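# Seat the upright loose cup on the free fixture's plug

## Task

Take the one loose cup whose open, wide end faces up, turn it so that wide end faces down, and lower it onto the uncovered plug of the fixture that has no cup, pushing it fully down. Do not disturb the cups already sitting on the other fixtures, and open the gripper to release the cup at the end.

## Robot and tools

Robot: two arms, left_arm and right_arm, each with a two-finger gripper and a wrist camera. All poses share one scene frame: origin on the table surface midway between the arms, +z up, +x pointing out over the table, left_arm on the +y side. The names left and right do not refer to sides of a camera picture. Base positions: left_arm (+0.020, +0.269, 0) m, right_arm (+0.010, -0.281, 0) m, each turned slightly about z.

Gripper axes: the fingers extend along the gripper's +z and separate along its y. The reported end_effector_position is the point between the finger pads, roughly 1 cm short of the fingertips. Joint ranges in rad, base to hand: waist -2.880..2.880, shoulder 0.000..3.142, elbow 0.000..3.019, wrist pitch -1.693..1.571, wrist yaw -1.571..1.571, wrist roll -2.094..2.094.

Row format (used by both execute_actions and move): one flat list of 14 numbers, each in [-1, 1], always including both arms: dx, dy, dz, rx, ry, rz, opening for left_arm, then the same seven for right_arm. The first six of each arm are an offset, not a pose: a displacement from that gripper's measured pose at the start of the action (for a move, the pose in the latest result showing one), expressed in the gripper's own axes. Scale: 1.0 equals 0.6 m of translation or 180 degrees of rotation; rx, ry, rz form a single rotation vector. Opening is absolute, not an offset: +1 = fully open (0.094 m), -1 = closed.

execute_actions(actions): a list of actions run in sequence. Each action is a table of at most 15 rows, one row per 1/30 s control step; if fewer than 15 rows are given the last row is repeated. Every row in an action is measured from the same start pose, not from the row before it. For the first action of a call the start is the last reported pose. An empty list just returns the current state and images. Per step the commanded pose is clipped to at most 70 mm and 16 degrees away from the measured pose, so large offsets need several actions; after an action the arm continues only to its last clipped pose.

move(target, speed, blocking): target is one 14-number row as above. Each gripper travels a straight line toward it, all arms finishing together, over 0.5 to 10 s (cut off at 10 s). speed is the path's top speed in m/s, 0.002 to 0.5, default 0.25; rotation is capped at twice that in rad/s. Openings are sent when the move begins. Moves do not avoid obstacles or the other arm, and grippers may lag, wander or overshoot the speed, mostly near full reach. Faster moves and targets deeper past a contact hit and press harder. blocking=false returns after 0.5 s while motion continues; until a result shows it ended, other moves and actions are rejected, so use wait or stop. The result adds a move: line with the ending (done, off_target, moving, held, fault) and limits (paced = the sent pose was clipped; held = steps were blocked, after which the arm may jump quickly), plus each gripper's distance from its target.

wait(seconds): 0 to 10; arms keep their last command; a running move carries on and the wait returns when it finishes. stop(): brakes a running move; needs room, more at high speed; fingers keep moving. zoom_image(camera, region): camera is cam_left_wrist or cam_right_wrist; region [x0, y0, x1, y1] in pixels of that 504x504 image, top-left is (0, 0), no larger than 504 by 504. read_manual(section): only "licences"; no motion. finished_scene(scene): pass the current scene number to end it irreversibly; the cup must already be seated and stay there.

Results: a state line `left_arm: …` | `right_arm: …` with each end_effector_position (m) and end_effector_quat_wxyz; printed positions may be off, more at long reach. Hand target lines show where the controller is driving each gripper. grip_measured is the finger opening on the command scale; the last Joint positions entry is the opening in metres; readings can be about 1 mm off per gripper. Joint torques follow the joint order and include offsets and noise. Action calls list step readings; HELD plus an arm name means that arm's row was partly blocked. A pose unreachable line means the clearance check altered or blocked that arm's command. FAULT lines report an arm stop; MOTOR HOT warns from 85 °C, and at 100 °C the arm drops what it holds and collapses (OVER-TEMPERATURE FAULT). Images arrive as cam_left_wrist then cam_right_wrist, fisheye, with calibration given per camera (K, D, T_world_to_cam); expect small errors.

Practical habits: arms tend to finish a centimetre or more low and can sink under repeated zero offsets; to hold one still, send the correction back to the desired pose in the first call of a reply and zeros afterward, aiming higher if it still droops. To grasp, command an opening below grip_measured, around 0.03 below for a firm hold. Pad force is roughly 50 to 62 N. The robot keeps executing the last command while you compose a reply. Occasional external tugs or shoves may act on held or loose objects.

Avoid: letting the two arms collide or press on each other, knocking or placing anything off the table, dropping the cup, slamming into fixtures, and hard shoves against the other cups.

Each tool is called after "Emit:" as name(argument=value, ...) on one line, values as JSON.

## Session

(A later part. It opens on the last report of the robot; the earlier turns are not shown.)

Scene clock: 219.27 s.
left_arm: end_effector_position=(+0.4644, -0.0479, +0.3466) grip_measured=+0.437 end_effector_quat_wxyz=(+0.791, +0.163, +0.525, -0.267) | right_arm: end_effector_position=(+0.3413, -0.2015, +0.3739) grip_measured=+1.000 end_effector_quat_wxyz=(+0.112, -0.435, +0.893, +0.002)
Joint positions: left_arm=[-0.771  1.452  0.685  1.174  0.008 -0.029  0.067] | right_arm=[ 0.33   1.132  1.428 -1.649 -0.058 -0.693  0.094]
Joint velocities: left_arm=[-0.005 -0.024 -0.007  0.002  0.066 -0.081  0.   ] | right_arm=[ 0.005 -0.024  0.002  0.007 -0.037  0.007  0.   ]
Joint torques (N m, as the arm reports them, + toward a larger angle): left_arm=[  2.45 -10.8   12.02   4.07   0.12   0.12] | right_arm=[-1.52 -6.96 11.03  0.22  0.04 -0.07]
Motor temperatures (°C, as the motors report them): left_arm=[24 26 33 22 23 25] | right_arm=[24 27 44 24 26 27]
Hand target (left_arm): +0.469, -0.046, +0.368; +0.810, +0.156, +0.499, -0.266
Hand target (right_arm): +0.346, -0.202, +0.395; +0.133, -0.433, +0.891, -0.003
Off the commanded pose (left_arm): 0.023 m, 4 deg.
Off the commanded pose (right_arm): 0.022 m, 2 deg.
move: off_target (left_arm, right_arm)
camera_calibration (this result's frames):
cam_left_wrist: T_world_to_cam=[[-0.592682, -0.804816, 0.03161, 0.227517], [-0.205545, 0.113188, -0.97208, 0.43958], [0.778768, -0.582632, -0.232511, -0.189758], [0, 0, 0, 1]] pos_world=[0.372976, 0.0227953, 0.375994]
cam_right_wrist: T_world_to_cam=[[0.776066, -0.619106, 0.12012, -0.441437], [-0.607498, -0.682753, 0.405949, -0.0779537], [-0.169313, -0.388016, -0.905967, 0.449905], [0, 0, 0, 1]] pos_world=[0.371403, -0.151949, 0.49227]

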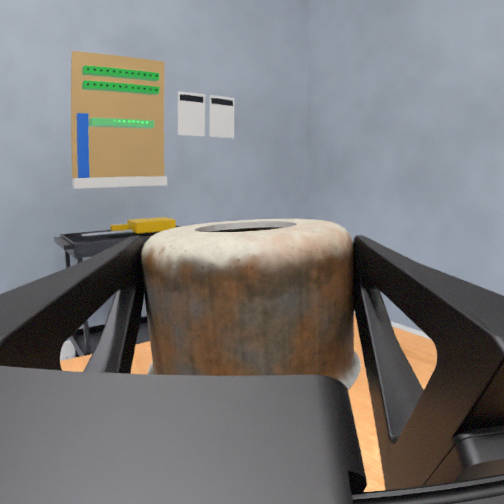

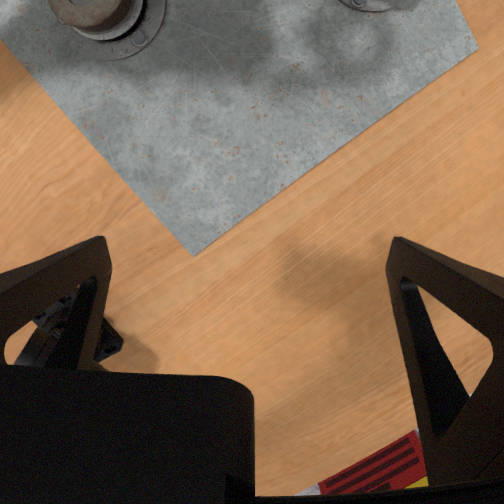

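Emit:
move(target=[0.04,0,-0.017,0,0,0,0.15,0,0,-0.03,0,0,0,1], speed=0.15)

Scene clock: 232.50 s.
left_arm: end_effector_position=(+0.4659, -0.0489, +0.3137) grip_measured=+0.437 end_effector_quat_wxyz=(+0.782, +0.167, +0.539, -0.263) | right_arm: end_effector_position=(+0.3321, -0.2034, +0.3714) grip_measured=+1.000 end_effector_quat_wxyz=(+0.093, -0.435, +0.895, +0.007)
Joint positions: left_arm=[-0.771  1.511  0.657  1.224  0.008 -0.027  0.067] | right_arm=[ 0.33   1.132  1.427 -1.688 -0.058 -0.693  0.094]
Joint velocities: left_arm=[-0.024 -0.015 -0.002  0.002 -0.037 -0.007  0.001] | right_arm=[ 0.005  0.015 -0.007  0.017  0.037  0.022  0.   ]
Joint torques (N m, as the arm reports them, + toward a larger angle): left_arm=[  1.45 -11.07   8.75   3.99  -0.05   0.02] | right_arm=[-1.74 -8.15 10.72 -0.12  0.05 -0.05]
Motor temperatures (°C, as the motors report them): left_arm=[24 26 34 23 23 25] | right_arm=[24 27 44 24 26 27]
Hand target (left_arm): +0.464, -0.048, +0.321; +0.791, +0.163, +0.525, -0.267
Hand target (right_arm): +0.337, -0.204, +0.391; +0.112, -0.435, +0.893, +0.002
Off the commanded pose (left_arm): 0.007 m, 2 deg.
Off the commanded pose (right_arm): 0.021 m, 2 deg.
move: off_target (right_arm)
camera_calibration (this result's frames):
cam_left_wrist: T_world_to_cam=[[-0.591329, -0.805842, 0.0308106, 0.22816], [-0.233123, 0.134241, -0.963137, 0.419043], [0.772, -0.576713, -0.267241, -0.184775], [0, 0, 0, 1]] pos_world=[0.375252, 0.0210457, 0.347187]
cam_right_wrist: T_world_to_cam=[[0.780277, -0.618221, 0.0947117, -0.426931], [-0.591013, -0.679287, 0.435054, -0.0994919], [-0.204623, -0.395439, -0.895409, 0.451626], [0, 0, 0, 1]] pos_world=[0.366736, -0.15293, 0.488109]

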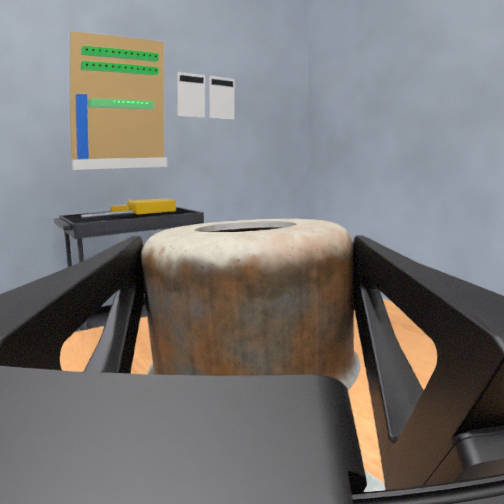

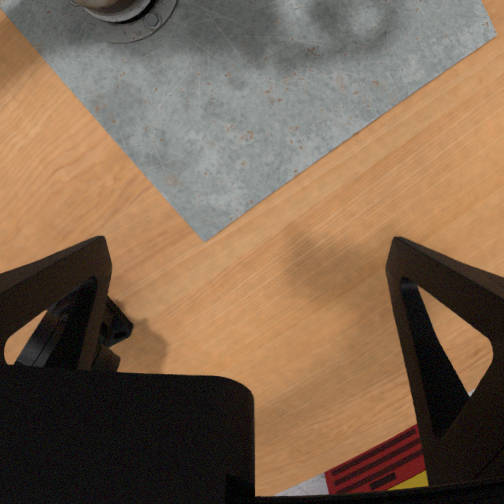

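Emit:
move(target=[-0.011,0,0.003,0,0,0,0.15,-0.322,-0.01,0.017,0,-0.02,0,1], speed=0.25)

Scene clock: 236.07 s.
left_arm: end_effector_position=(+0.4668, -0.0496, +0.3105) grip_measured=+0.437 end_effector_quat_wxyz=(+0.778, +0.169, +0.545, -0.262) | right_arm: end_effector_position=(+0.4458, -0.0581, +0.3764) grip_measured=+1.000 end_effector_quat_wxyz=(+0.100, -0.444, +0.890, +0.021)
Joint positions: left_arm=[-0.771  1.511  0.657  1.211  0.008 -0.027  0.067] | right_arm=[ 0.581  1.529  1.809 -1.651 -0.043 -0.464  0.094]
Joint velocities: left_arm=[ 0.005 -0.015  0.012 -0.007 -0.022  0.007 -0.001] | right_arm=[-0.005  0.005  0.002  0.017  0.051  0.066  0.   ]
Joint torques (N m, as the arm reports them, + toward a larger angle): left_arm=[  1.52 -13.12   8.77   1.7   -0.04   0.04] | right_arm=[ -1.45 -13.43  11.12  -0.37   0.13   0.17]
Motor temperatures (°C, as the motors report them): left_arm=[24 26 33 23 23 25] | right_arm=[24 27 44 24 26 27]
Hand target (left_arm): +0.465, -0.048, +0.320; +0.782, +0.167, +0.539, -0.263
Hand target (right_arm): +0.452, -0.055, +0.397; +0.122, -0.435, +0.892, +0.021
Off the commanded pose (left_arm): 0.010 m, 1 deg.
Off the commanded pose (right_arm): 0.021 m, 3 deg.
move: off_target (right_arm)
camera_calibration (this result's frames):
cam_left_wrist: T_world_to_cam=[[-0.590983, -0.806087, 0.0310305, 0.228034], [-0.243891, 0.141878, -0.959368, 0.420559], [0.768932, -0.574538, -0.280445, -0.181133], [0, 0, 0, 1]] pos_world=[0.376614, 0.0200796, 0.345597]
cam_right_wrist: T_world_to_cam=[[0.794619, -0.602187, 0.0771465, -0.425173], [-0.574975, -0.705668, 0.414048, 0.0634874], [-0.194894, -0.373368, -0.90698, 0.538154], [0, 0, 0, 1]] pos_world=[0.479238, -0.0103035, 0.494609]

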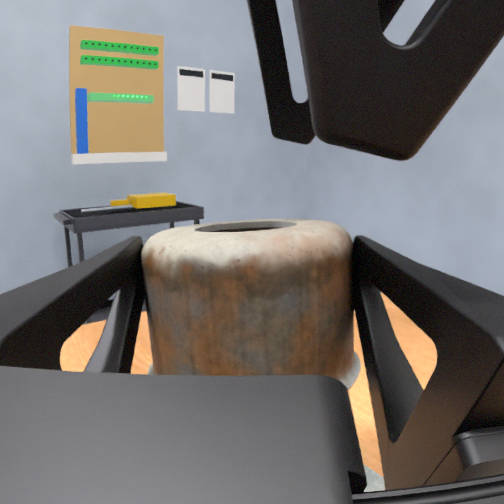

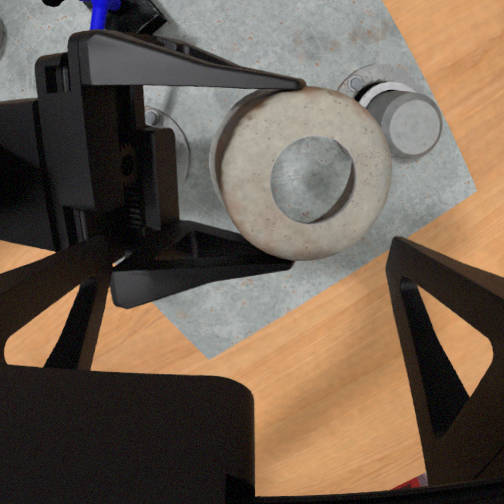

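Emit:
move(target=[-0.016,0,0.005,0,0,0,0.15,-0.02,-0.05,-0.02,0,0,0,1], speed=0.1)

Scene clock: 239.17 s.
left_arm: end_effector_position=(+0.4685, -0.0507, +0.3049) grip_measured=+0.437 end_effector_quat_wxyz=(+0.772, +0.172, +0.554, -0.260) | right_arm: end_effector_position=(+0.4661, -0.0703, +0.3754) grip_measured=+1.000 end_effector_quat_wxyz=(+0.083, -0.437, +0.895, +0.021)
Joint positions: left_arm=[-0.771  1.511  0.657  1.186  0.008 -0.027  0.067] | right_arm=[ 0.54   1.589  1.881 -1.699 -0.049 -0.488  0.094]
Joint velocities: left_arm=[-0.015  0.005  0.002  0.012  0.037 -0.007  0.001] | right_arm=[-0.015  0.005  0.007 -0.002 -0.007 -0.007  0.   ]
Joint torques (N m, as the arm reports them, + toward a larger angle): left_arm=[  1.85 -13.85   9.05   1.76  -0.03   0.03] | right_arm=[ -0.99 -14.42  10.96  -0.01  -0.03  -0.2 ]
Motor temperatures (°C, as the motors report them): left_arm=[24 26 33 23 23 25] | right_arm=[24 28 44 24 26 27]
Hand target (left_arm): +0.466, -0.049, +0.320; +0.779, +0.169, +0.545, -0.262
Hand target (right_arm): +0.474, -0.068, +0.392; +0.101, -0.444, +0.890, +0.021
Off the commanded pose (left_arm): 0.016 m, 1 deg.
Off the commanded pose (right_arm): 0.019 m, 2 deg.
joint sent to its limit (right arm) — the command would take joint 4 (wrist pitch) past its lower limit, so that joint was sent only as far as its limit.
move: off_target (left_arm, right_arm)
camera_calibration (this result's frames):
cam_left_wrist: T_world_to_cam=[[-0.590361, -0.806528, 0.0314069, 0.227813], [-0.262927, 0.155377, -0.952222, 0.423131], [0.763114, -0.570412, -0.303786, -0.17461], [0, 0, 0, 1]] pos_world=[0.378992, 0.0183936, 0.342716]
cam_right_wrist: T_world_to_cam=[[0.786515, -0.614642, 0.0600707, -0.439259], [-0.573084, -0.690148, 0.441894, 0.0567441], [-0.230149, -0.381982, -0.895054, 0.547963], [0, 0, 0, 1]] pos_world=[0.504116, -0.0215139, 0.491768]

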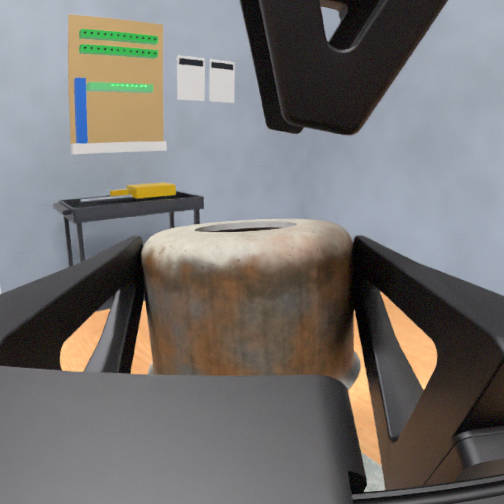

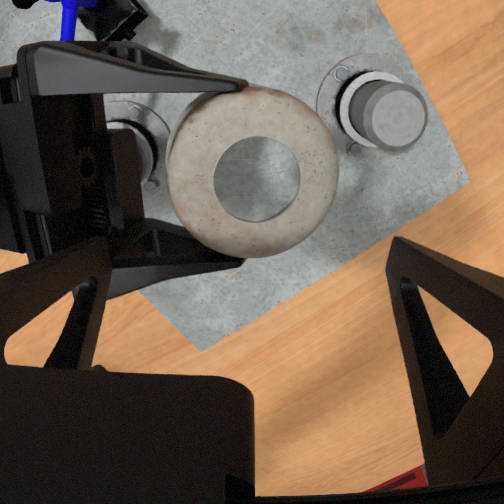

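Emit:
move(target=[-0.03,0,0.008,0,0,0,0.15,0,0,0.07,0,0,0,1], speed=0.08)

Scene clock: 241.77 s.
left_arm: end_effector_position=(+0.4687, -0.0509, +0.3041) grip_measured=+0.437 end_effector_quat_wxyz=(+0.763, +0.175, +0.566, -0.257) | right_arm: end_effector_position=(+0.4701, -0.0685, +0.3266) grip_measured=+1.000 end_effector_quat_wxyz=(+0.069, -0.438, +0.896, +0.022)
Joint positions: left_arm=[-0.771  1.488  0.657  1.133  0.008 -0.027  0.067] | right_arm=[ 0.54   1.589  1.753 -1.598 -0.049 -0.49   0.094]
Joint velocities: left_arm=[ 0.005 -0.005 -0.002 -0.027 -0.022 -0.007 -0.   ] | right_arm=[-0.015 -0.005 -0.012 -0.007 -0.095  0.022  0.   ]
Joint torques (N m, as the arm reports them, + toward a larger angle): left_arm=[  1.65 -13.74   9.83   1.97  -0.01   0.02] | right_arm=[ -0.7  -15.48   8.47   0.64   0.15   0.04]
Motor temperatures (°C, as the motors report them): left_arm=[24 26 33 23 23 25] | right_arm=[24 28 44 24 26 27]
Hand target (left_arm): +0.467, -0.050, +0.323; +0.772, +0.172, +0.554, -0.260
Hand target (right_arm): +0.472, -0.065, +0.334; +0.083, -0.437, +0.895, +0.021
Off the commanded pose (left_arm): 0.019 m, 2 deg.
Off the commanded pose (right_arm): 0.008 m, 2 deg.
move: off_target (left_arm)
camera_calibration (this result's frames):
cam_left_wrist: T_world_to_cam=[[-0.589554, -0.807101, 0.0318617, 0.227296], [-0.287099, 0.172518, -0.942238, 0.431624], [0.754984, -0.564647, -0.333426, -0.161953], [0, 0, 0, 1]] pos_world=[0.380193, 0.0175416, 0.345451]
cam_right_wrist: T_world_to_cam=[[0.78901, -0.612549, 0.0473989, -0.435287], [-0.560503, -0.686081, 0.463819, 0.0690496], [-0.251592, -0.392525, -0.884661, 0.511845], [0, 0, 0, 1]] pos_world=[0.510925, -0.0183491, 0.441415]

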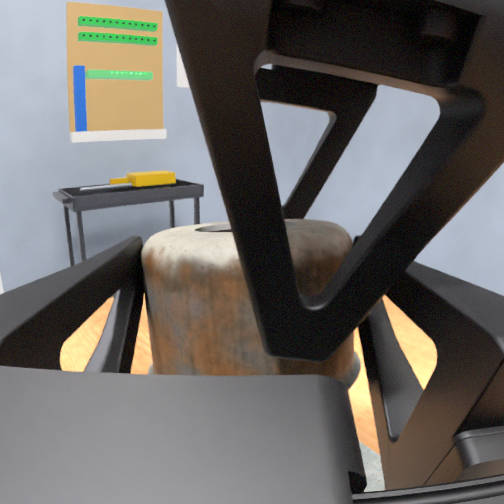

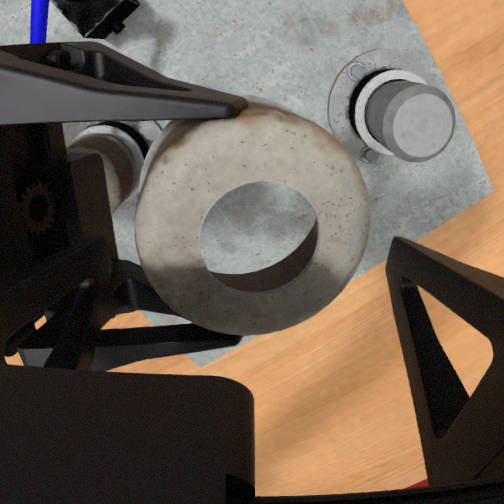

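Emit:
move(target=[-0.025,0,0.01,0,-0.012,0,0.15,-0.01,0,0.035,0,0,0,1], speed=0.05)

Scene clock: 244.17 s.
left_arm: end_effector_position=(+0.4687, -0.0509, +0.3041) grip_measured=+0.437 end_effector_quat_wxyz=(+0.763, +0.175, +0.566, -0.257) | right_arm: end_effector_position=(+0.4719, -0.0676, +0.3115) grip_measured=+1.000 end_effector_quat_wxyz=(+0.069, -0.438, +0.896, +0.022)
Joint positions: left_arm=[-0.771  1.488  0.657  1.133  0.008 -0.027  0.067] | right_arm=[ 0.54   1.589  1.713 -1.559 -0.049 -0.49   0.094]
Joint velocities: left_arm=[-0.005  0.005  0.012 -0.002 -0.007  0.007  0.001] | right_arm=[ 0.005  0.015 -0.007  0.002 -0.066 -0.007  0.   ]
Joint torques (N m, as the arm reports them, + toward a larger angle): left_arm=[  1.52 -12.62  10.2    2.87  -0.07   0.04] | right_arm=[ -0.43 -14.49   8.     0.56   0.16   0.08]
Motor temperatures (°C, as the motors report them): left_arm=[24 26 33 23 23 25] | right_arm=[24 28 43 24 26 27]
Hand target (left_arm): +0.469, -0.051, +0.320; +0.774, +0.171, +0.552, -0.261
Hand target (right_arm): +0.476, -0.062, +0.307; +0.069, -0.438, +0.896, +0.022
Off the commanded pose (left_arm): 0.016 m, 2 deg.
Off the commanded pose (right_arm): 0.009 m, 0 deg.
move: off_target (left_arm)
camera_calibration (this result's frames):
cam_left_wrist: T_world_to_cam=[[-0.589554, -0.807101, 0.0318617, 0.227296], [-0.287099, 0.172518, -0.942238, 0.431624], [0.754984, -0.564647, -0.333426, -0.161953], [0, 0, 0, 1]] pos_world=[0.380193, 0.0175416, 0.345451]
cam_right_wrist: T_world_to_cam=[[0.789277, -0.612233, 0.0470375, -0.435333], [-0.559918, -0.686152, 0.464422, 0.077189], [-0.25206, -0.392895, -0.884364, 0.499476], [0, 0, 0, 1]] pos_world=[0.512715, -0.0173204, 0.426347]

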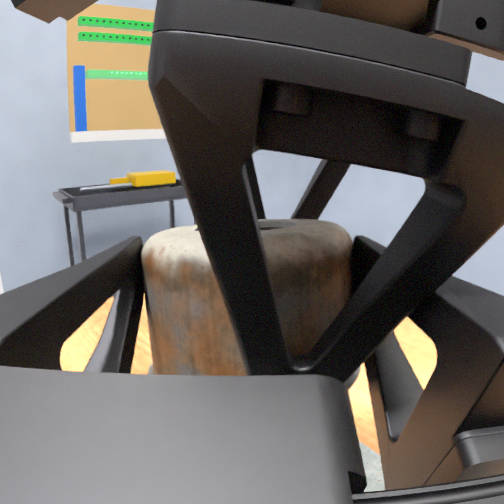

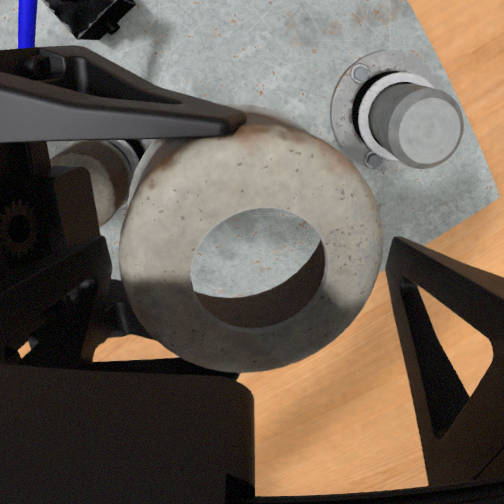

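Emit:
move(target=[-0.025,0,0.01,0,-0.012,0,0.15,-0.012,0,0.036,0,0,0,1], speed=0.04)

Scene clock: 246.60 s.
left_arm: end_effector_position=(+0.4682, -0.0509, +0.3032) grip_measured=+0.437 end_effector_quat_wxyz=(+0.762, +0.176, +0.567, -0.257) | right_arm: end_effector_position=(+0.4753, -0.0635, +0.3015) grip_measured=+1.000 end_effector_quat_wxyz=(+0.076, -0.440, +0.895, +0.022)
Joint positions: left_arm=[-0.771  1.488  0.655  1.133  0.01  -0.027  0.067] | right_arm=[ 0.544  1.589  1.685 -1.516 -0.05  -0.489  0.094]
Joint velocities: left_arm=[-0.005 -0.015 -0.022 -0.012 -0.081 -0.037 -0.   ] | right_arm=[ 0.005 -0.005  0.002 -0.012  0.037 -0.051  0.   ]
Joint torques (N m, as the arm reports them, + toward a larger angle): left_arm=[  1.79 -12.34  10.34   2.87  -0.11   0.02] | right_arm=[ -0.74 -13.2    7.7    0.44   0.17   0.09]
Motor temperatures (°C, as the motors report them): left_arm=[24 26 33 23 23 25] | right_arm=[24 28 42 24 26 27]
Hand target (left_arm): +0.469, -0.051, +0.320; +0.773, +0.171, +0.552, -0.261
Hand target (right_arm): +0.478, -0.060, +0.291; +0.068, -0.438, +0.896, +0.022
Off the commanded pose (left_arm): 0.017 m, 2 deg.
Off the commanded pose (right_arm): 0.011 m, 1 deg.
move: off_target (left_arm, right_arm)
camera_calibration (this result's frames):
cam_left_wrist: T_world_to_cam=[[-0.590604, -0.806363, 0.0310742, 0.227826], [-0.287884, 0.174568, -0.94162, 0.430882], [0.753863, -0.565071, -0.33524, -0.16084], [0, 0, 0, 1]] pos_world=[0.37985, 0.0176062, 0.344728]
cam_right_wrist: T_world_to_cam=[[0.791036, -0.609452, 0.0532048, -0.437601], [-0.563331, -0.691727, 0.451855, 0.0916672], [-0.23858, -0.387405, -0.890504, 0.488885], [0, 0, 0, 1]] pos_world=[0.514435, -0.0138914, 0.417216]

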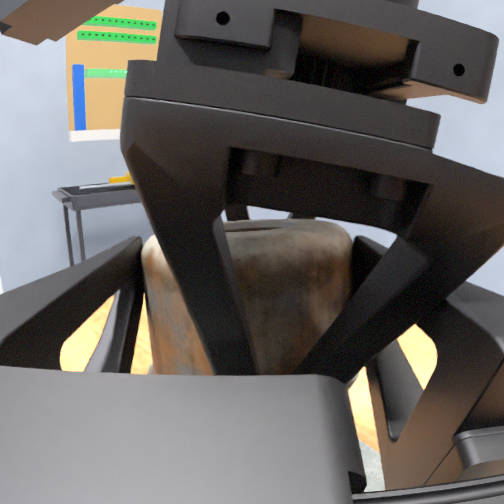

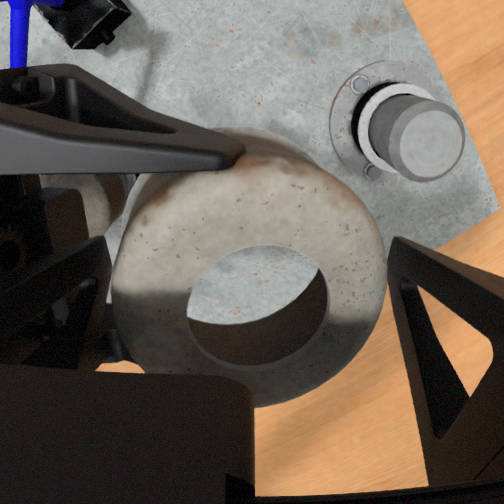

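Emit:
execute_actions(actions=[[[-0.02,0,0.008,0,-0.01,0,0.15,0,0,0,0,0,0,0.05]],[[-0.02,0,0.008,0,-0.01,0,0.15,0,0,0,0,0,0,0.05]]])

Scene clock: 248.43 s.
left_arm: end_effector_position=(+0.4680, -0.0509, +0.3028) grip_measured=+0.437 end_effector_quat_wxyz=(+0.762, +0.177, +0.567, -0.257) | right_arm: end_effector_position=(+0.4752, -0.0624, +0.3014) grip_measured=+0.485 end_effector_quat_wxyz=(+0.077, -0.440, +0.894, +0.024)
Joint positions: left_arm=[-0.771  1.488  0.654  1.133  0.011 -0.027  0.067] | right_arm=[ 0.545  1.589  1.685 -1.514 -0.053 -0.489  0.07 ]
Joint velocities: left_arm=[-0.015 -0.024  0.012 -0.002  0.11  -0.007  0.   ] | right_arm=[-0.024 -0.015 -0.002 -0.017 -0.007  0.007 -0.   ]
Joint torques (N m, as the arm reports them, + toward a larger angle): left_arm=[  1.53 -12.56   9.87   2.8   -0.04   0.03] | right_arm=[ -0.96 -15.62   7.62   0.21   0.07  -0.04]
Motor temperatures (°C, as the motors report them): left_arm=[24 26 33 23 23 25] | right_arm=[24 28 42 24 26 27]
Hand target (left_arm): +0.469, -0.051, +0.316; +0.771, +0.173, +0.555, -0.260
Hand target (right_arm): +0.475, -0.062, +0.301; +0.077, -0.440, +0.894, +0.024
Off the commanded pose (left_arm): 0.013 m, 2 deg.
Off the commanded pose (right_arm): 0.000 m, 0 deg.
Step readings (end_effector_position; steps 1 to 15: 1st action; 16 to 30: 2nd action):
0: left_arm (+0.4682, -0.0509, +0.3032) | right_arm (+0.4753, -0.0635, +0.3015)
1: left_arm (+0.4682, -0.0509, +0.3032) | right_arm (+0.4753, -0.0633, +0.3015)
2: left_arm (+0.4682, -0.0509, +0.3032) | right_arm (+0.4749, -0.0626, +0.3014)
4: left_arm (+0.4680, -0.0509, +0.3028) | right_arm (+0.4751, -0.0625, +0.3014)
8: left_arm (+0.4680, -0.0509, +0.3028) | right_arm (+0.4752, -0.0625, +0.3014)
15: left_arm (+0.4680, -0.0509, +0.3028) | right_arm (+0.4752, -0.0625, +0.3014)
16: left_arm (+0.4680, -0.0509, +0.3028) | right_arm (+0.4752, -0.0624, +0.3014)
17: left_arm (+0.4680, -0.0509, +0.3028) | right_arm (+0.4752, -0.0624, +0.3014)
19: left_arm (+0.4680, -0.0509, +0.3028) | right_arm (+0.4752, -0.0624, +0.3014)
23: left_arm (+0.4680, -0.0509, +0.3028) | right_arm (+0.4752, -0.0624, +0.3014)
30: end_effector_position above
camera_calibration (this result's frames):
cam_left_wrist: T_world_to_cam=[[-0.591177, -0.805951, 0.0308615, 0.228057], [-0.28822, 0.175367, -0.941369, 0.430593], [0.753286, -0.56541, -0.335964, -0.160344], [0, 0, 0, 1]] pos_world=[0.379713, 0.0176313, 0.344439]
cam_right_wrist: T_world_to_cam=[[0.791606, -0.608924, 0.0507003, -0.436349], [-0.562531, -0.693862, 0.449571, 0.0924917], [-0.238576, -0.384404, -0.891804, 0.489755], [0, 0, 0, 1]] pos_world=[0.51429, -0.0132635, 0.417307]

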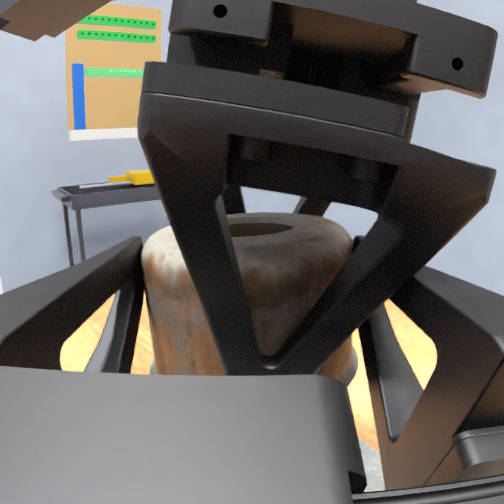

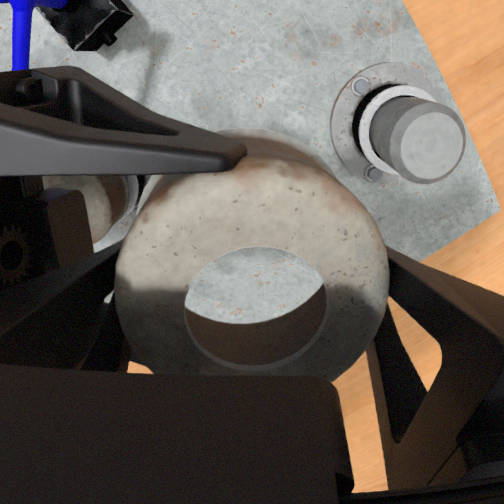

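Emit:
execute_actions(actions=[[[0,0,0,0,0,0,1,0,0,-0.01,0,0,0,0.05]],[[-0.01,0,-0.08,0,0,0,1,0,0,-0.015,0,0,0,0.05]],[[-0.01,0,-0.12,0,0,0,1,0,0,-0.015,0,0,0,0.05]]])

Scene clock: 251.03 s.
left_arm: end_effector_position=(+0.3717, +0.0175, +0.2683) grip_measured=+1.000 end_effector_quat_wxyz=(+0.751, +0.179, +0.582, -0.256) | right_arm: end_effector_position=(+0.4653, -0.0669, +0.2980) grip_measured=+0.485 end_effector_quat_wxyz=(+0.053, -0.440, +0.896, +0.025)
Joint positions: left_arm=[-0.771  1.249  0.317  1.194  0.011 -0.032  0.094] | right_arm=[ 0.545  1.591  1.681 -1.556 -0.053 -0.489  0.07 ]
Joint velocities: left_arm=[-0.005 -0.005 -0.002 -0.007  0.051  0.007  0.   ] | right_arm=[-0.005 -0.005  0.002  0.007  0.007 -0.022  0.   ]
Joint torques (N m, as the arm reports them, + toward a larger angle): left_arm=[ 1.89 -6.6   8.04  2.86  0.1   0.09] | right_arm=[ -1.46 -16.28   9.25  -0.2    0.06   0.  ]
Motor temperatures (°C, as the motors report them): left_arm=[24 26 32 23 23 25] | right_arm=[24 28 42 24 26 27]
Hand target (left_arm): +0.373, +0.018, +0.269; +0.753, +0.180, +0.580, -0.254
Hand target (right_arm): +0.468, -0.066, +0.307; +0.062, -0.440, +0.895, +0.025
Off the commanded pose (left_arm): 0.002 m, 0 deg.
Off the commanded pose (right_arm): 0.010 m, 1 deg.
Step readings (end_effector_position; steps 1 to 15: 1st action; 16 to 30: 2nd action; 31 to 45: 3rd action):
0: left_arm (+0.4680, -0.0509, +0.3028) | right_arm (+0.4752, -0.0624, +0.3014)
1: left_arm (+0.4678, -0.0507, +0.3022) | right_arm (+0.4751, -0.0625, +0.3014)
2: left_arm (+0.4678, -0.0507, +0.3022) | right_arm (+0.4744, -0.0628, +0.3013)
4: left_arm (+0.4677, -0.0507, +0.3024) | right_arm (+0.4732, -0.0634, +0.2993)
8: left_arm (+0.4677, -0.0507, +0.3024) | right_arm (+0.4726, -0.0636, +0.2990)
15: left_arm (+0.4677, -0.0507, +0.3024) | right_arm (+0.4726, -0.0636, +0.2990)
16: left_arm (+0.4648, -0.0486, +0.2997) | right_arm (+0.4720, -0.0639, +0.2989)
17: left_arm (+0.4578, -0.0437, +0.2954) | right_arm (+0.4709, -0.0644, +0.2987)
19: left_arm (+0.4416, -0.0321, +0.2839) | right_arm (+0.4695, -0.0650, +0.2985)
23: left_arm (+0.4307, -0.0244, +0.2815) | right_arm (+0.4690, -0.0652, +0.2985)
30: left_arm (+0.4303, -0.0241, +0.2831) | right_arm (+0.4690, -0.0652, +0.2985)
31: left_arm (+0.4263, -0.0213, +0.2803) | right_arm (+0.4684, -0.0655, +0.2984)
32: left_arm (+0.4165, -0.0144, +0.2750) | right_arm (+0.4673, -0.0660, +0.2982)
34: left_arm (+0.3942, +0.0021, +0.2711) | right_arm (+0.4658, -0.0667, +0.2981)
38: left_arm (+0.3719, +0.0174, +0.2679) | right_arm (+0.4653, -0.0669, +0.2980)
45: end_effector_position above
camera_calibration (this result's frames):
cam_left_wrist: T_world_to_cam=[[-0.59125, -0.805662, 0.0364844, 0.22584], [-0.318646, 0.191808, -0.928264, 0.365874], [0.74087, -0.560462, -0.370127, -0.0470078], [0, 0, 0, 1]] pos_world=[0.284939, 0.0854276, 0.313989]
cam_right_wrist: T_world_to_cam=[[0.793301, -0.608163, 0.0284699, -0.425171], [-0.542493, -0.684866, 0.486477, 0.0656872], [-0.276359, -0.401367, -0.87323, 0.49354], [0, 0, 0, 1]] pos_world=[0.509318, -0.0154958, 0.411123]

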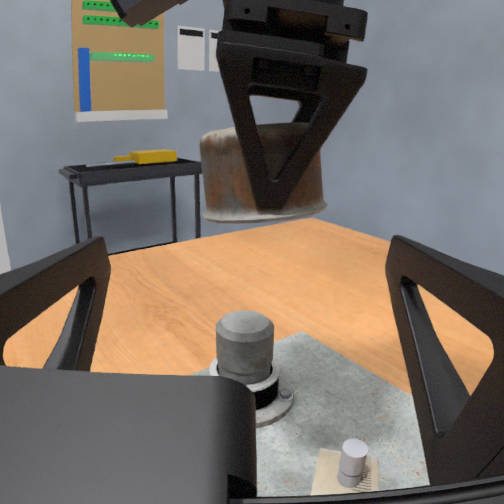

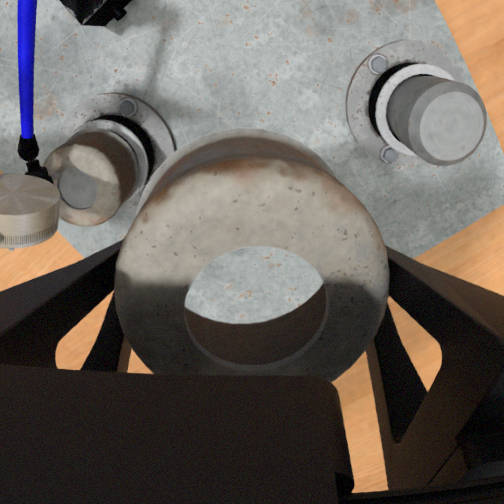

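Emit:
move(target=[-0.18,0.19,-0.345,0,0.1,0,1,-0.018,-0.29,0.12,0.055,-0.011,0.228,0.05], speed=0.25)

Scene clock: 260.97 s.
left_arm: end_effector_position=(+0.2571, +0.2449, +0.2909) grip_measured=+1.000 end_effector_quat_wxyz=(+0.651, +0.193, +0.691, -0.249) | right_arm: end_effector_position=(+0.5950, -0.1582, +0.1982) grip_measured=+0.485 end_effector_quat_wxyz=(+0.054, -0.104, +0.993, -0.030)
Joint positions: left_arm=[ 0.518  0.241  0.287 -0.157  1.308  0.015  0.094] | right_arm=[ 0.351  1.854  1.768 -1.385  0.072  0.016  0.07 ]
Joint velocities: left_arm=[-0.015  0.005  0.002 -0.017  0.066  0.051  0.   ] | right_arm=[ 0.005 -0.015 -0.007  0.022 -0.051 -0.007 -0.   ]
Joint torques (N m, as the arm reports them, + toward a larger angle): left_arm=[ 2.02  1.57 16.18  1.05  0.12  0.12] | right_arm=[ -1.37 -19.64  12.38   0.44   0.34   0.18]
Motor temperatures (°C, as the motors report them): left_arm=[24 26 32 22 23 25] | right_arm=[24 29 42 24 25 27]
Hand target (left_arm): +0.258, +0.247, +0.312; +0.657, +0.202, +0.686, -0.238
Hand target (right_arm): +0.614, -0.155, +0.229; +0.094, -0.092, +0.991, -0.025
Off the commanded pose (left_arm): 0.025 m, 4 deg.
Off the commanded pose (right_arm): 0.036 m, 5 deg.
move: off_target (left_arm, right_arm)
camera_calibration (this result's frames):
cam_left_wrist: T_world_to_cam=[[-0.585972, -0.804157, 0.0998389, 0.320297], [-0.548683, 0.303078, -0.77916, 0.295264], [0.596308, -0.511346, -0.618823, 0.271111], [0, 0, 0, 1]] pos_world=[0.188026, 0.306712, 0.36585]
cam_right_wrist: T_world_to_cam=[[0.206723, -0.973667, 0.0961111, -0.303], [-0.856694, -0.132684, 0.498468, 0.393989], [-0.47259, -0.185383, -0.861564, 0.554212], [0, 0, 0, 1]] pos_world=[0.66208, -0.140004, 0.310219]

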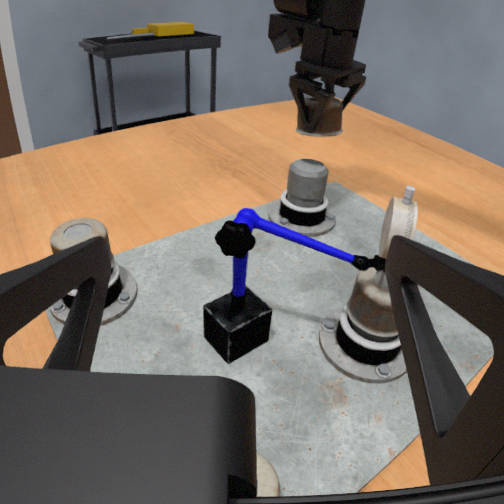

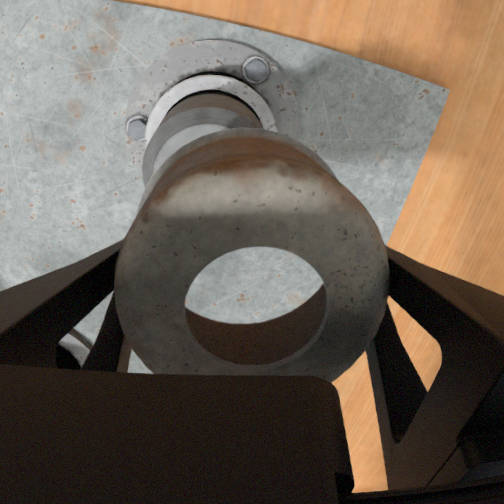

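Emit:
move(target=[0.05,0.1,0.1,0,0,0,1,-0.07,0.008,-0.04,0,-0.045,0,0.05], speed=0.12)

Scene clock: 263.77 s.
left_arm: end_effector_position=(+0.3372, +0.2576, +0.2557) grip_measured=+1.000 end_effector_quat_wxyz=(+0.647, +0.192, +0.696, -0.245) | right_arm: end_effector_position=(+0.6088, -0.1531, +0.1967) grip_measured=+0.485 end_effector_quat_wxyz=(+0.083, -0.103, +0.991, -0.026)
Joint positions: left_arm=[ 0.314  0.706  0.28   0.331  1.097 -0.01   0.094] | right_arm=[ 0.354  1.855  1.761 -1.317  0.072  0.017  0.07 ]
Joint velocities: left_arm=[-0.015 -0.005  0.012 -0.002 -0.037 -0.007  0.   ] | right_arm=[-0.005 -0.015 -0.017 -0.002 -0.007 -0.081  0.   ]
Joint torques (N m, as the arm reports them, + toward a larger angle): left_arm=[ 0.92 -1.73 10.41  3.25 -0.07 -0.03] | right_arm=[ -0.98 -18.85  12.1    0.53   0.19   0.06]
Motor temperatures (°C, as the motors report them): left_arm=[24 26 33 22 23 25] | right_arm=[24 29 43 24 25 27]
Hand target (left_arm): +0.337, +0.255, +0.255; +0.649, +0.194, +0.693, -0.247
Hand target (right_arm): +0.629, -0.144, +0.227; +0.124, -0.105, +0.986, -0.021
Off the commanded pose (left_arm): 0.003 m, 1 deg.
Off the commanded pose (right_arm): 0.039 m, 5 deg.
move: off_target (right_arm)
camera_calibration (this result's frames):
cam_left_wrist: T_world_to_cam=[[-0.579742, -0.808579, 0.100496, 0.379808], [-0.559555, 0.305436, -0.770459, 0.308775], [0.592282, -0.5029, -0.629518, 0.209974], [0, 0, 0, 1]] pos_world=[0.268604, 0.31839, 0.331912]
cam_right_wrist: T_world_to_cam=[[0.202361, -0.974739, 0.0945219, -0.297915], [-0.88378, -0.140189, 0.446407, 0.432769], [-0.42188, -0.173872, -0.889824, 0.536789], [0, 0, 0, 1]] pos_world=[0.66922, -0.136387, 0.312616]

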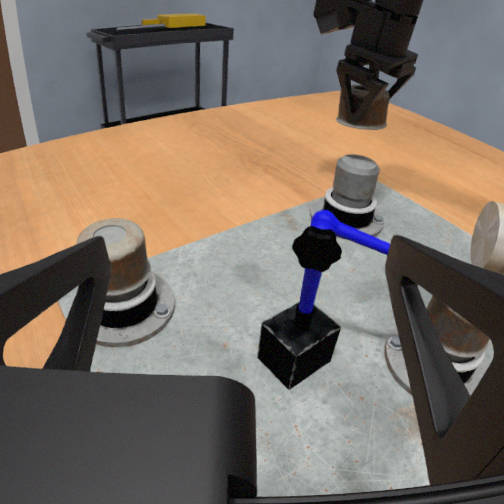

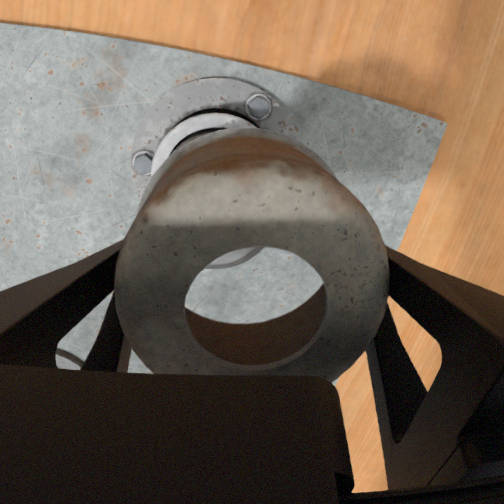

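Emit:
move(target=[0,0,0,0,0,0,1,-0.05,0.028,0.02,0,-0.02,0,0.05], speed=0.08)

Scene clock: 267.33 s.
left_arm: end_effector_position=(+0.3372, +0.2576, +0.2557) grip_measured=+1.000 end_effector_quat_wxyz=(+0.647, +0.191, +0.696, -0.246) | right_arm: end_effector_position=(+0.6192, -0.1363, +0.1663) grip_measured=+0.485 end_effector_quat_wxyz=(+0.083, -0.113, +0.990, -0.026)
Joint positions: left_arm=[ 0.314  0.706  0.28   0.332  1.097 -0.012  0.094] | right_arm=[ 0.377  1.905  1.755 -1.264  0.074  0.021  0.07 ]
Joint velocities: left_arm=[-0.015  0.005 -0.007 -0.002 -0.051  0.007  0.   ] | right_arm=[ 0.005  0.005 -0.012  0.002  0.007 -0.007 -0.   ]
Joint torques (N m, as the arm reports them, + toward a larger angle): left_arm=[ 1.71 -2.41 10.83  2.1   0.02  0.07] | right_arm=[ -0.7  -20.71  10.48   0.65   0.31   0.17]
Motor temperatures (°C, as the motors report them): left_arm=[24 25 33 23 23 25] | right_arm=[24 29 44 24 25 27]
Hand target (left_arm): +0.337, +0.258, +0.256; +0.647, +0.192, +0.696, -0.245
Hand target (right_arm): +0.635, -0.131, +0.189; +0.115, -0.104, +0.988, -0.021
Off the commanded pose (left_arm): 0.000 m, 0 deg.
Off the commanded pose (right_arm): 0.029 m, 4 deg.
move: off_target (right_arm)
camera_calibration (this result's frames):
cam_left_wrist: T_world_to_cam=[[-0.579596, -0.808488, 0.102055, 0.379336], [-0.560183, 0.304338, -0.770437, 0.309311], [0.59183, -0.503712, -0.629294, 0.210313], [0, 0, 0, 1]] pos_world=[0.268664, 0.318491, 0.33194]
cam_right_wrist: T_world_to_cam=[[0.221235, -0.970491, 0.0959276, -0.29207], [-0.880027, -0.156284, 0.448474, 0.453041], [-0.420248, -0.183637, -0.888633, 0.514517], [0, 0, 0, 1]] pos_world=[0.679529, -0.118164, 0.282058]

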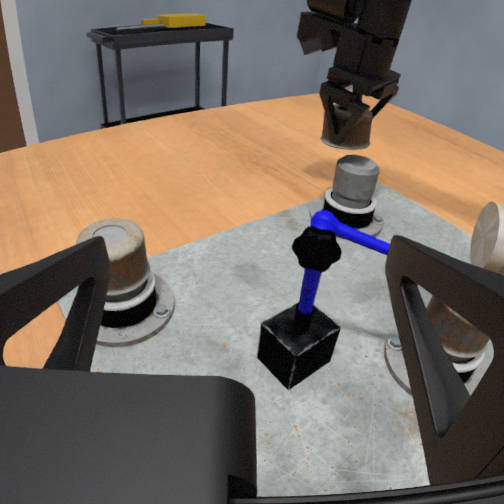

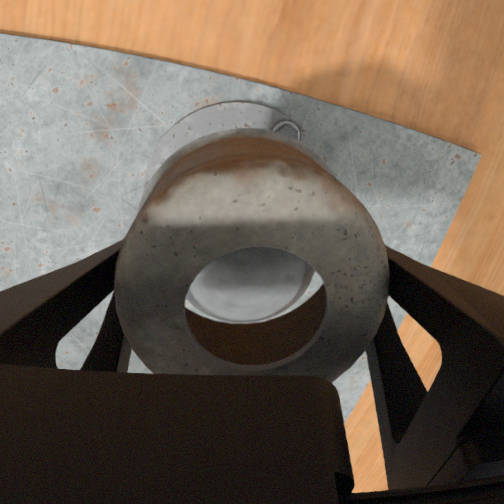

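Emit:
zoom_image(camera="cam_left_wrist", region=[290,70,420,240])

Emit:
zoom_image(camera="cam_right_wrist", region=[130,90,400,380])

Region (290, 70, 420, 240) of cam_left_wrist's 504x504 image, scaled by 2.965, with more detail than that image has; it fills the left 385 columns of this view, and the rest is white.

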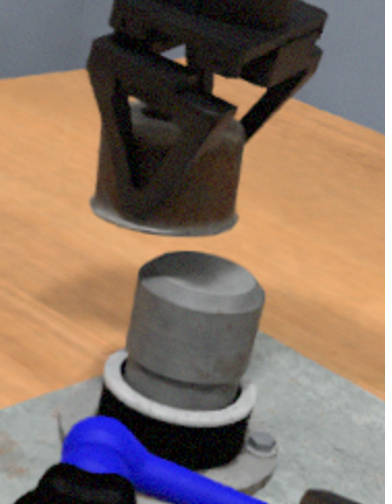

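Region (130, 90, 400, 380) of cam_right_wrist's 504x504 image, scaled by 1.738, with more detail than that image has; it fills the left 469 columns of this view, and the rest is white.

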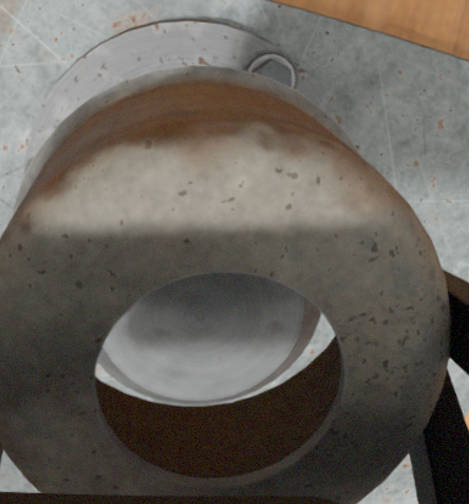

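Emit:
move(target=[0,0,0,0,0,0,1,0.022,0.003,-0.04,0,-0.02,0,0.05], speed=0.08)

Emit:
zoom_image(camera="cam_left_wrist", region=[290,70,420,240])

Scene clock: 273.83 s.
left_arm: end_effector_position=(+0.3372, +0.2576, +0.2557) grip_measured=+1.000 end_effector_quat_wxyz=(+0.647, +0.191, +0.696, -0.246) | right_arm: end_effector_position=(+0.5934, -0.1430, +0.1548) grip_measured=+0.485 end_effector_quat_wxyz=(+0.077, -0.113, +0.990, -0.027)
Joint positions: left_arm=[ 0.314  0.706  0.28   0.332  1.097 -0.012  0.094] | right_arm=[ 0.377  1.847  1.639 -1.218  0.074  0.021  0.07 ]
Joint velocities: left_arm=[-0.015  0.005 -0.007  0.007  0.007 -0.066  0.   ] | right_arm=[ 0.005  0.005 -0.007 -0.002 -0.037 -0.022 -0.001]
Joint torques (N m, as the arm reports them, + toward a larger angle): left_arm=[ 1.79 -2.55 10.93  2.14  0.02  0.05] | right_arm=[ -1.42 -22.25   8.94   0.39   0.17   0.04]
Motor temperatures (°C, as the motors report them): left_arm=[24 25 33 22 23 25] | right_arm=[24 30 44 24 25 27]
Hand target (left_arm): +0.337, +0.258, +0.256; +0.647, +0.191, +0.696, -0.246
Hand target (right_arm): +0.601, -0.138, +0.187; +0.113, -0.114, +0.987, -0.022
Off the commanded pose (left_arm): 0.000 m, 0 deg.
Off the commanded pose (right_arm): 0.035 m, 4 deg.
move: off_target (right_arm)
camera_calibration (this result's frames):
cam_left_wrist: T_world_to_cam=[[-0.579596, -0.808488, 0.102055, 0.379336], [-0.560183, 0.304338, -0.770437, 0.309311], [0.59183, -0.503712, -0.629294, 0.210313], [0, 0, 0, 1]] pos_world=[0.268664, 0.318491, 0.33194]
cam_right_wrist: T_world_to_cam=[[0.221906, -0.970272, 0.0965941, -0.292297], [-0.87495, -0.154417, 0.458932, 0.430101], [-0.430373, -0.186355, -0.883205, 0.497], [0, 0, 0, 1]] pos_world=[0.655074, -0.124575, 0.2698]

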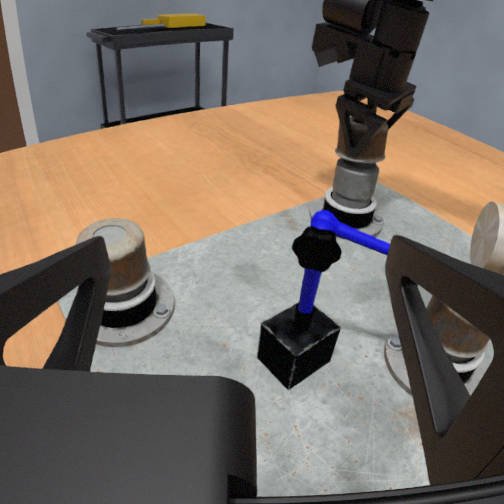

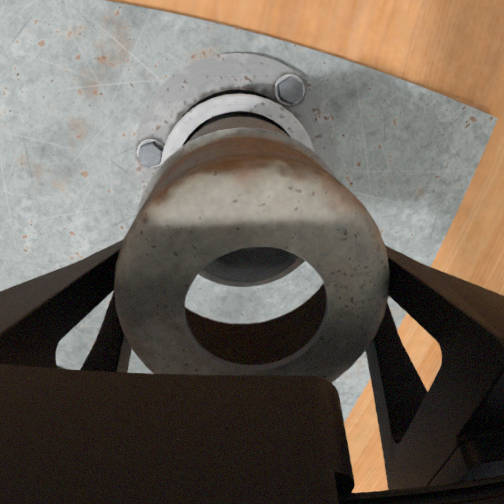

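Region (290, 70, 420, 240) of cam_left_wrist's 504x504 image, scaled by 2.965, with more detail than that image has; it fills the left 385 columns of this view, and the rest is white.

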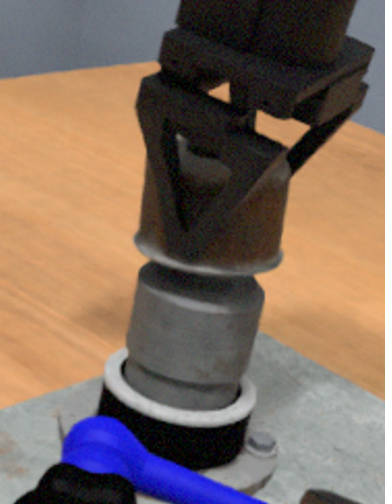

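Emit:
move(target=[0,0,0,0,0,0,1,-0.008,0.008,-0.025,0,-0.026,0,0.05], speed=0.04)

Emit:
zoom_image(camera="cam_left_wrist", region=[290,70,420,240])

Scene clock: 278.07 s.
left_arm: end_effector_position=(+0.3372, +0.2576, +0.2557) grip_measured=+1.000 end_effector_quat_wxyz=(+0.647, +0.191, +0.696, -0.246) | right_arm: end_effector_position=(+0.5907, -0.1438, +0.1370) grip_measured=+0.485 end_effector_quat_wxyz=(+0.083, -0.113, +0.990, -0.026)
Joint positions: left_arm=[ 0.314  0.706  0.28   0.332  1.097 -0.012  0.094] | right_arm=[ 0.377  1.843  1.584 -1.154  0.074  0.021  0.07 ]
Joint velocities: left_arm=[-0.005  0.005 -0.002  0.002  0.022  0.022  0.   ] | right_arm=[ 0.005 -0.015  0.012  0.002 -0.007 -0.037 -0.001]
Joint torques (N m, as the arm reports them, + toward a larger angle): left_arm=[ 1.6  -2.24 10.85  2.11  0.02  0.02] | right_arm=[ -0.54 -22.39   8.16   0.3    0.28   0.07]
Motor temperatures (°C, as the motors report them): left_arm=[24 25 33 22 23 25] | right_arm=[24 31 43 24 25 27]
Hand target (left_arm): +0.337, +0.258, +0.256; +0.647, +0.191, +0.696, -0.246
Hand target (right_arm): +0.594, -0.137, +0.169; +0.117, -0.114, +0.986, -0.021
Off the commanded pose (left_arm): 0.000 m, 0 deg.
Off the commanded pose (right_arm): 0.034 m, 4 deg.
move: off_target (right_arm)
camera_calibration (this result's frames):
cam_left_wrist: T_world_to_cam=[[-0.579596, -0.808488, 0.102055, 0.379336], [-0.560183, 0.304338, -0.770437, 0.309311], [0.59183, -0.503712, -0.629294, 0.210313], [0, 0, 0, 1]] pos_world=[0.268664, 0.318491, 0.33194]
cam_right_wrist: T_world_to_cam=[[0.220696, -0.970586, 0.0962078, -0.289936], [-0.880639, -0.155895, 0.447406, 0.440509], [-0.419248, -0.183465, -0.889141, 0.474619], [0, 0, 0, 1]] pos_world=[0.6509, -0.125659, 0.252811]

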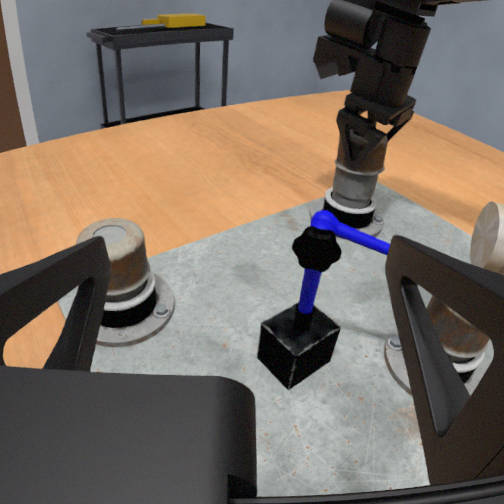

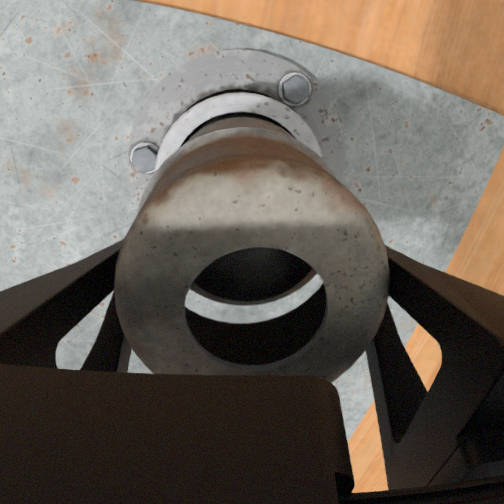

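Region (290, 70, 420, 240) of cam_left_wrist's 504x504 image, scaled by 2.965, with more detail than that image has; it fills the left 385 columns of this view, and the rest is white.

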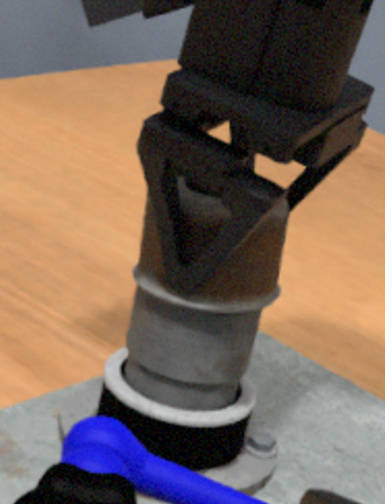

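Emit:
move(target=[0,0,0,0,0,0,1,-0.004,0.008,0.012,0,-0.024,0,0.05], speed=0.04)

Emit:
zoom_image(camera="cam_left_wrist", region=[290,70,420,240])

Scene clock: 280.63 s.
left_arm: end_effector_position=(+0.3372, +0.2576, +0.2557) grip_measured=+1.000 end_effector_quat_wxyz=(+0.647, +0.191, +0.696, -0.246) | right_arm: end_effector_position=(+0.5918, -0.1443, +0.1119) grip_measured=+0.483 end_effector_quat_wxyz=(+0.102, -0.112, +0.988, -0.025)
Joint positions: left_arm=[ 0.314  0.706  0.28   0.332  1.097 -0.012  0.094] | right_arm=[ 0.377  1.843  1.511 -1.043  0.079  0.021  0.07 ]
Joint velocities: left_arm=[ 0.005 -0.005 -0.002 -0.002 -0.066  0.022  0.   ] | right_arm=[-0.005 -0.005  0.007 -0.007  0.066 -0.022  0.001]
Joint torques (N m, as the arm reports them, + toward a larger angle): left_arm=[ 1.56 -2.65 10.88  2.13  0.02  0.05] | right_arm=[  0.31 -20.27   7.69   0.45   0.06  -0.01]
Motor temperatures (°C, as the motors report them): left_arm=[24 25 33 22 23 25] | right_arm=[24 31 43 24 25 27]
Hand target (left_arm): +0.337, +0.258, +0.256; +0.647, +0.191, +0.696, -0.246
Hand target (right_arm): +0.593, -0.139, +0.130; +0.120, -0.114, +0.986, -0.021
Off the commanded pose (left_arm): 0.000 m, 0 deg.
Off the commanded pose (right_arm): 0.019 m, 2 deg.
move: off_target (right_arm)
camera_calibration (this result's frames):
cam_left_wrist: T_world_to_cam=[[-0.579596, -0.808488, 0.102055, 0.379336], [-0.560183, 0.304338, -0.770437, 0.309311], [0.59183, -0.503712, -0.629294, 0.210313], [0, 0, 0, 1]] pos_world=[0.268664, 0.318491, 0.33194]
cam_right_wrist: T_world_to_cam=[[0.216226, -0.971264, 0.0994573, -0.286091], [-0.896981, -0.157388, 0.413102, 0.465947], [-0.385578, -0.178535, -0.905237, 0.43529], [0, 0, 0, 1]] pos_world=[0.647645, -0.126821, 0.230011]

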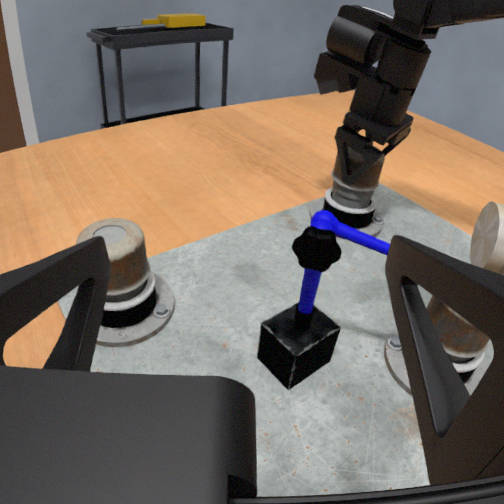

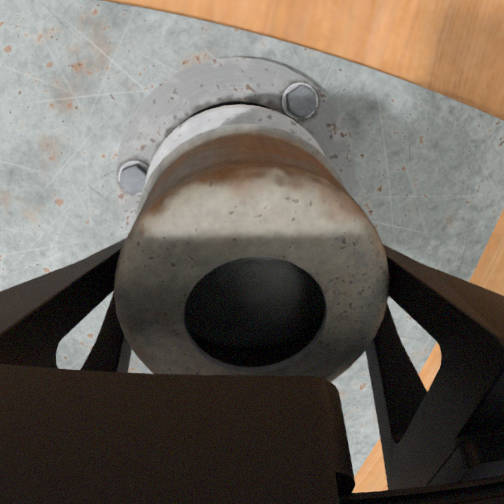

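Region (290, 70, 420, 240) of cam_left_wrist's 504x504 image, scaled by 2.965, with more detail than that image has; it fills the left 385 columns of this view, and the rest is white.

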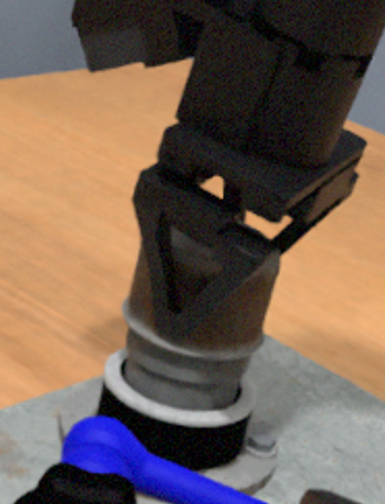

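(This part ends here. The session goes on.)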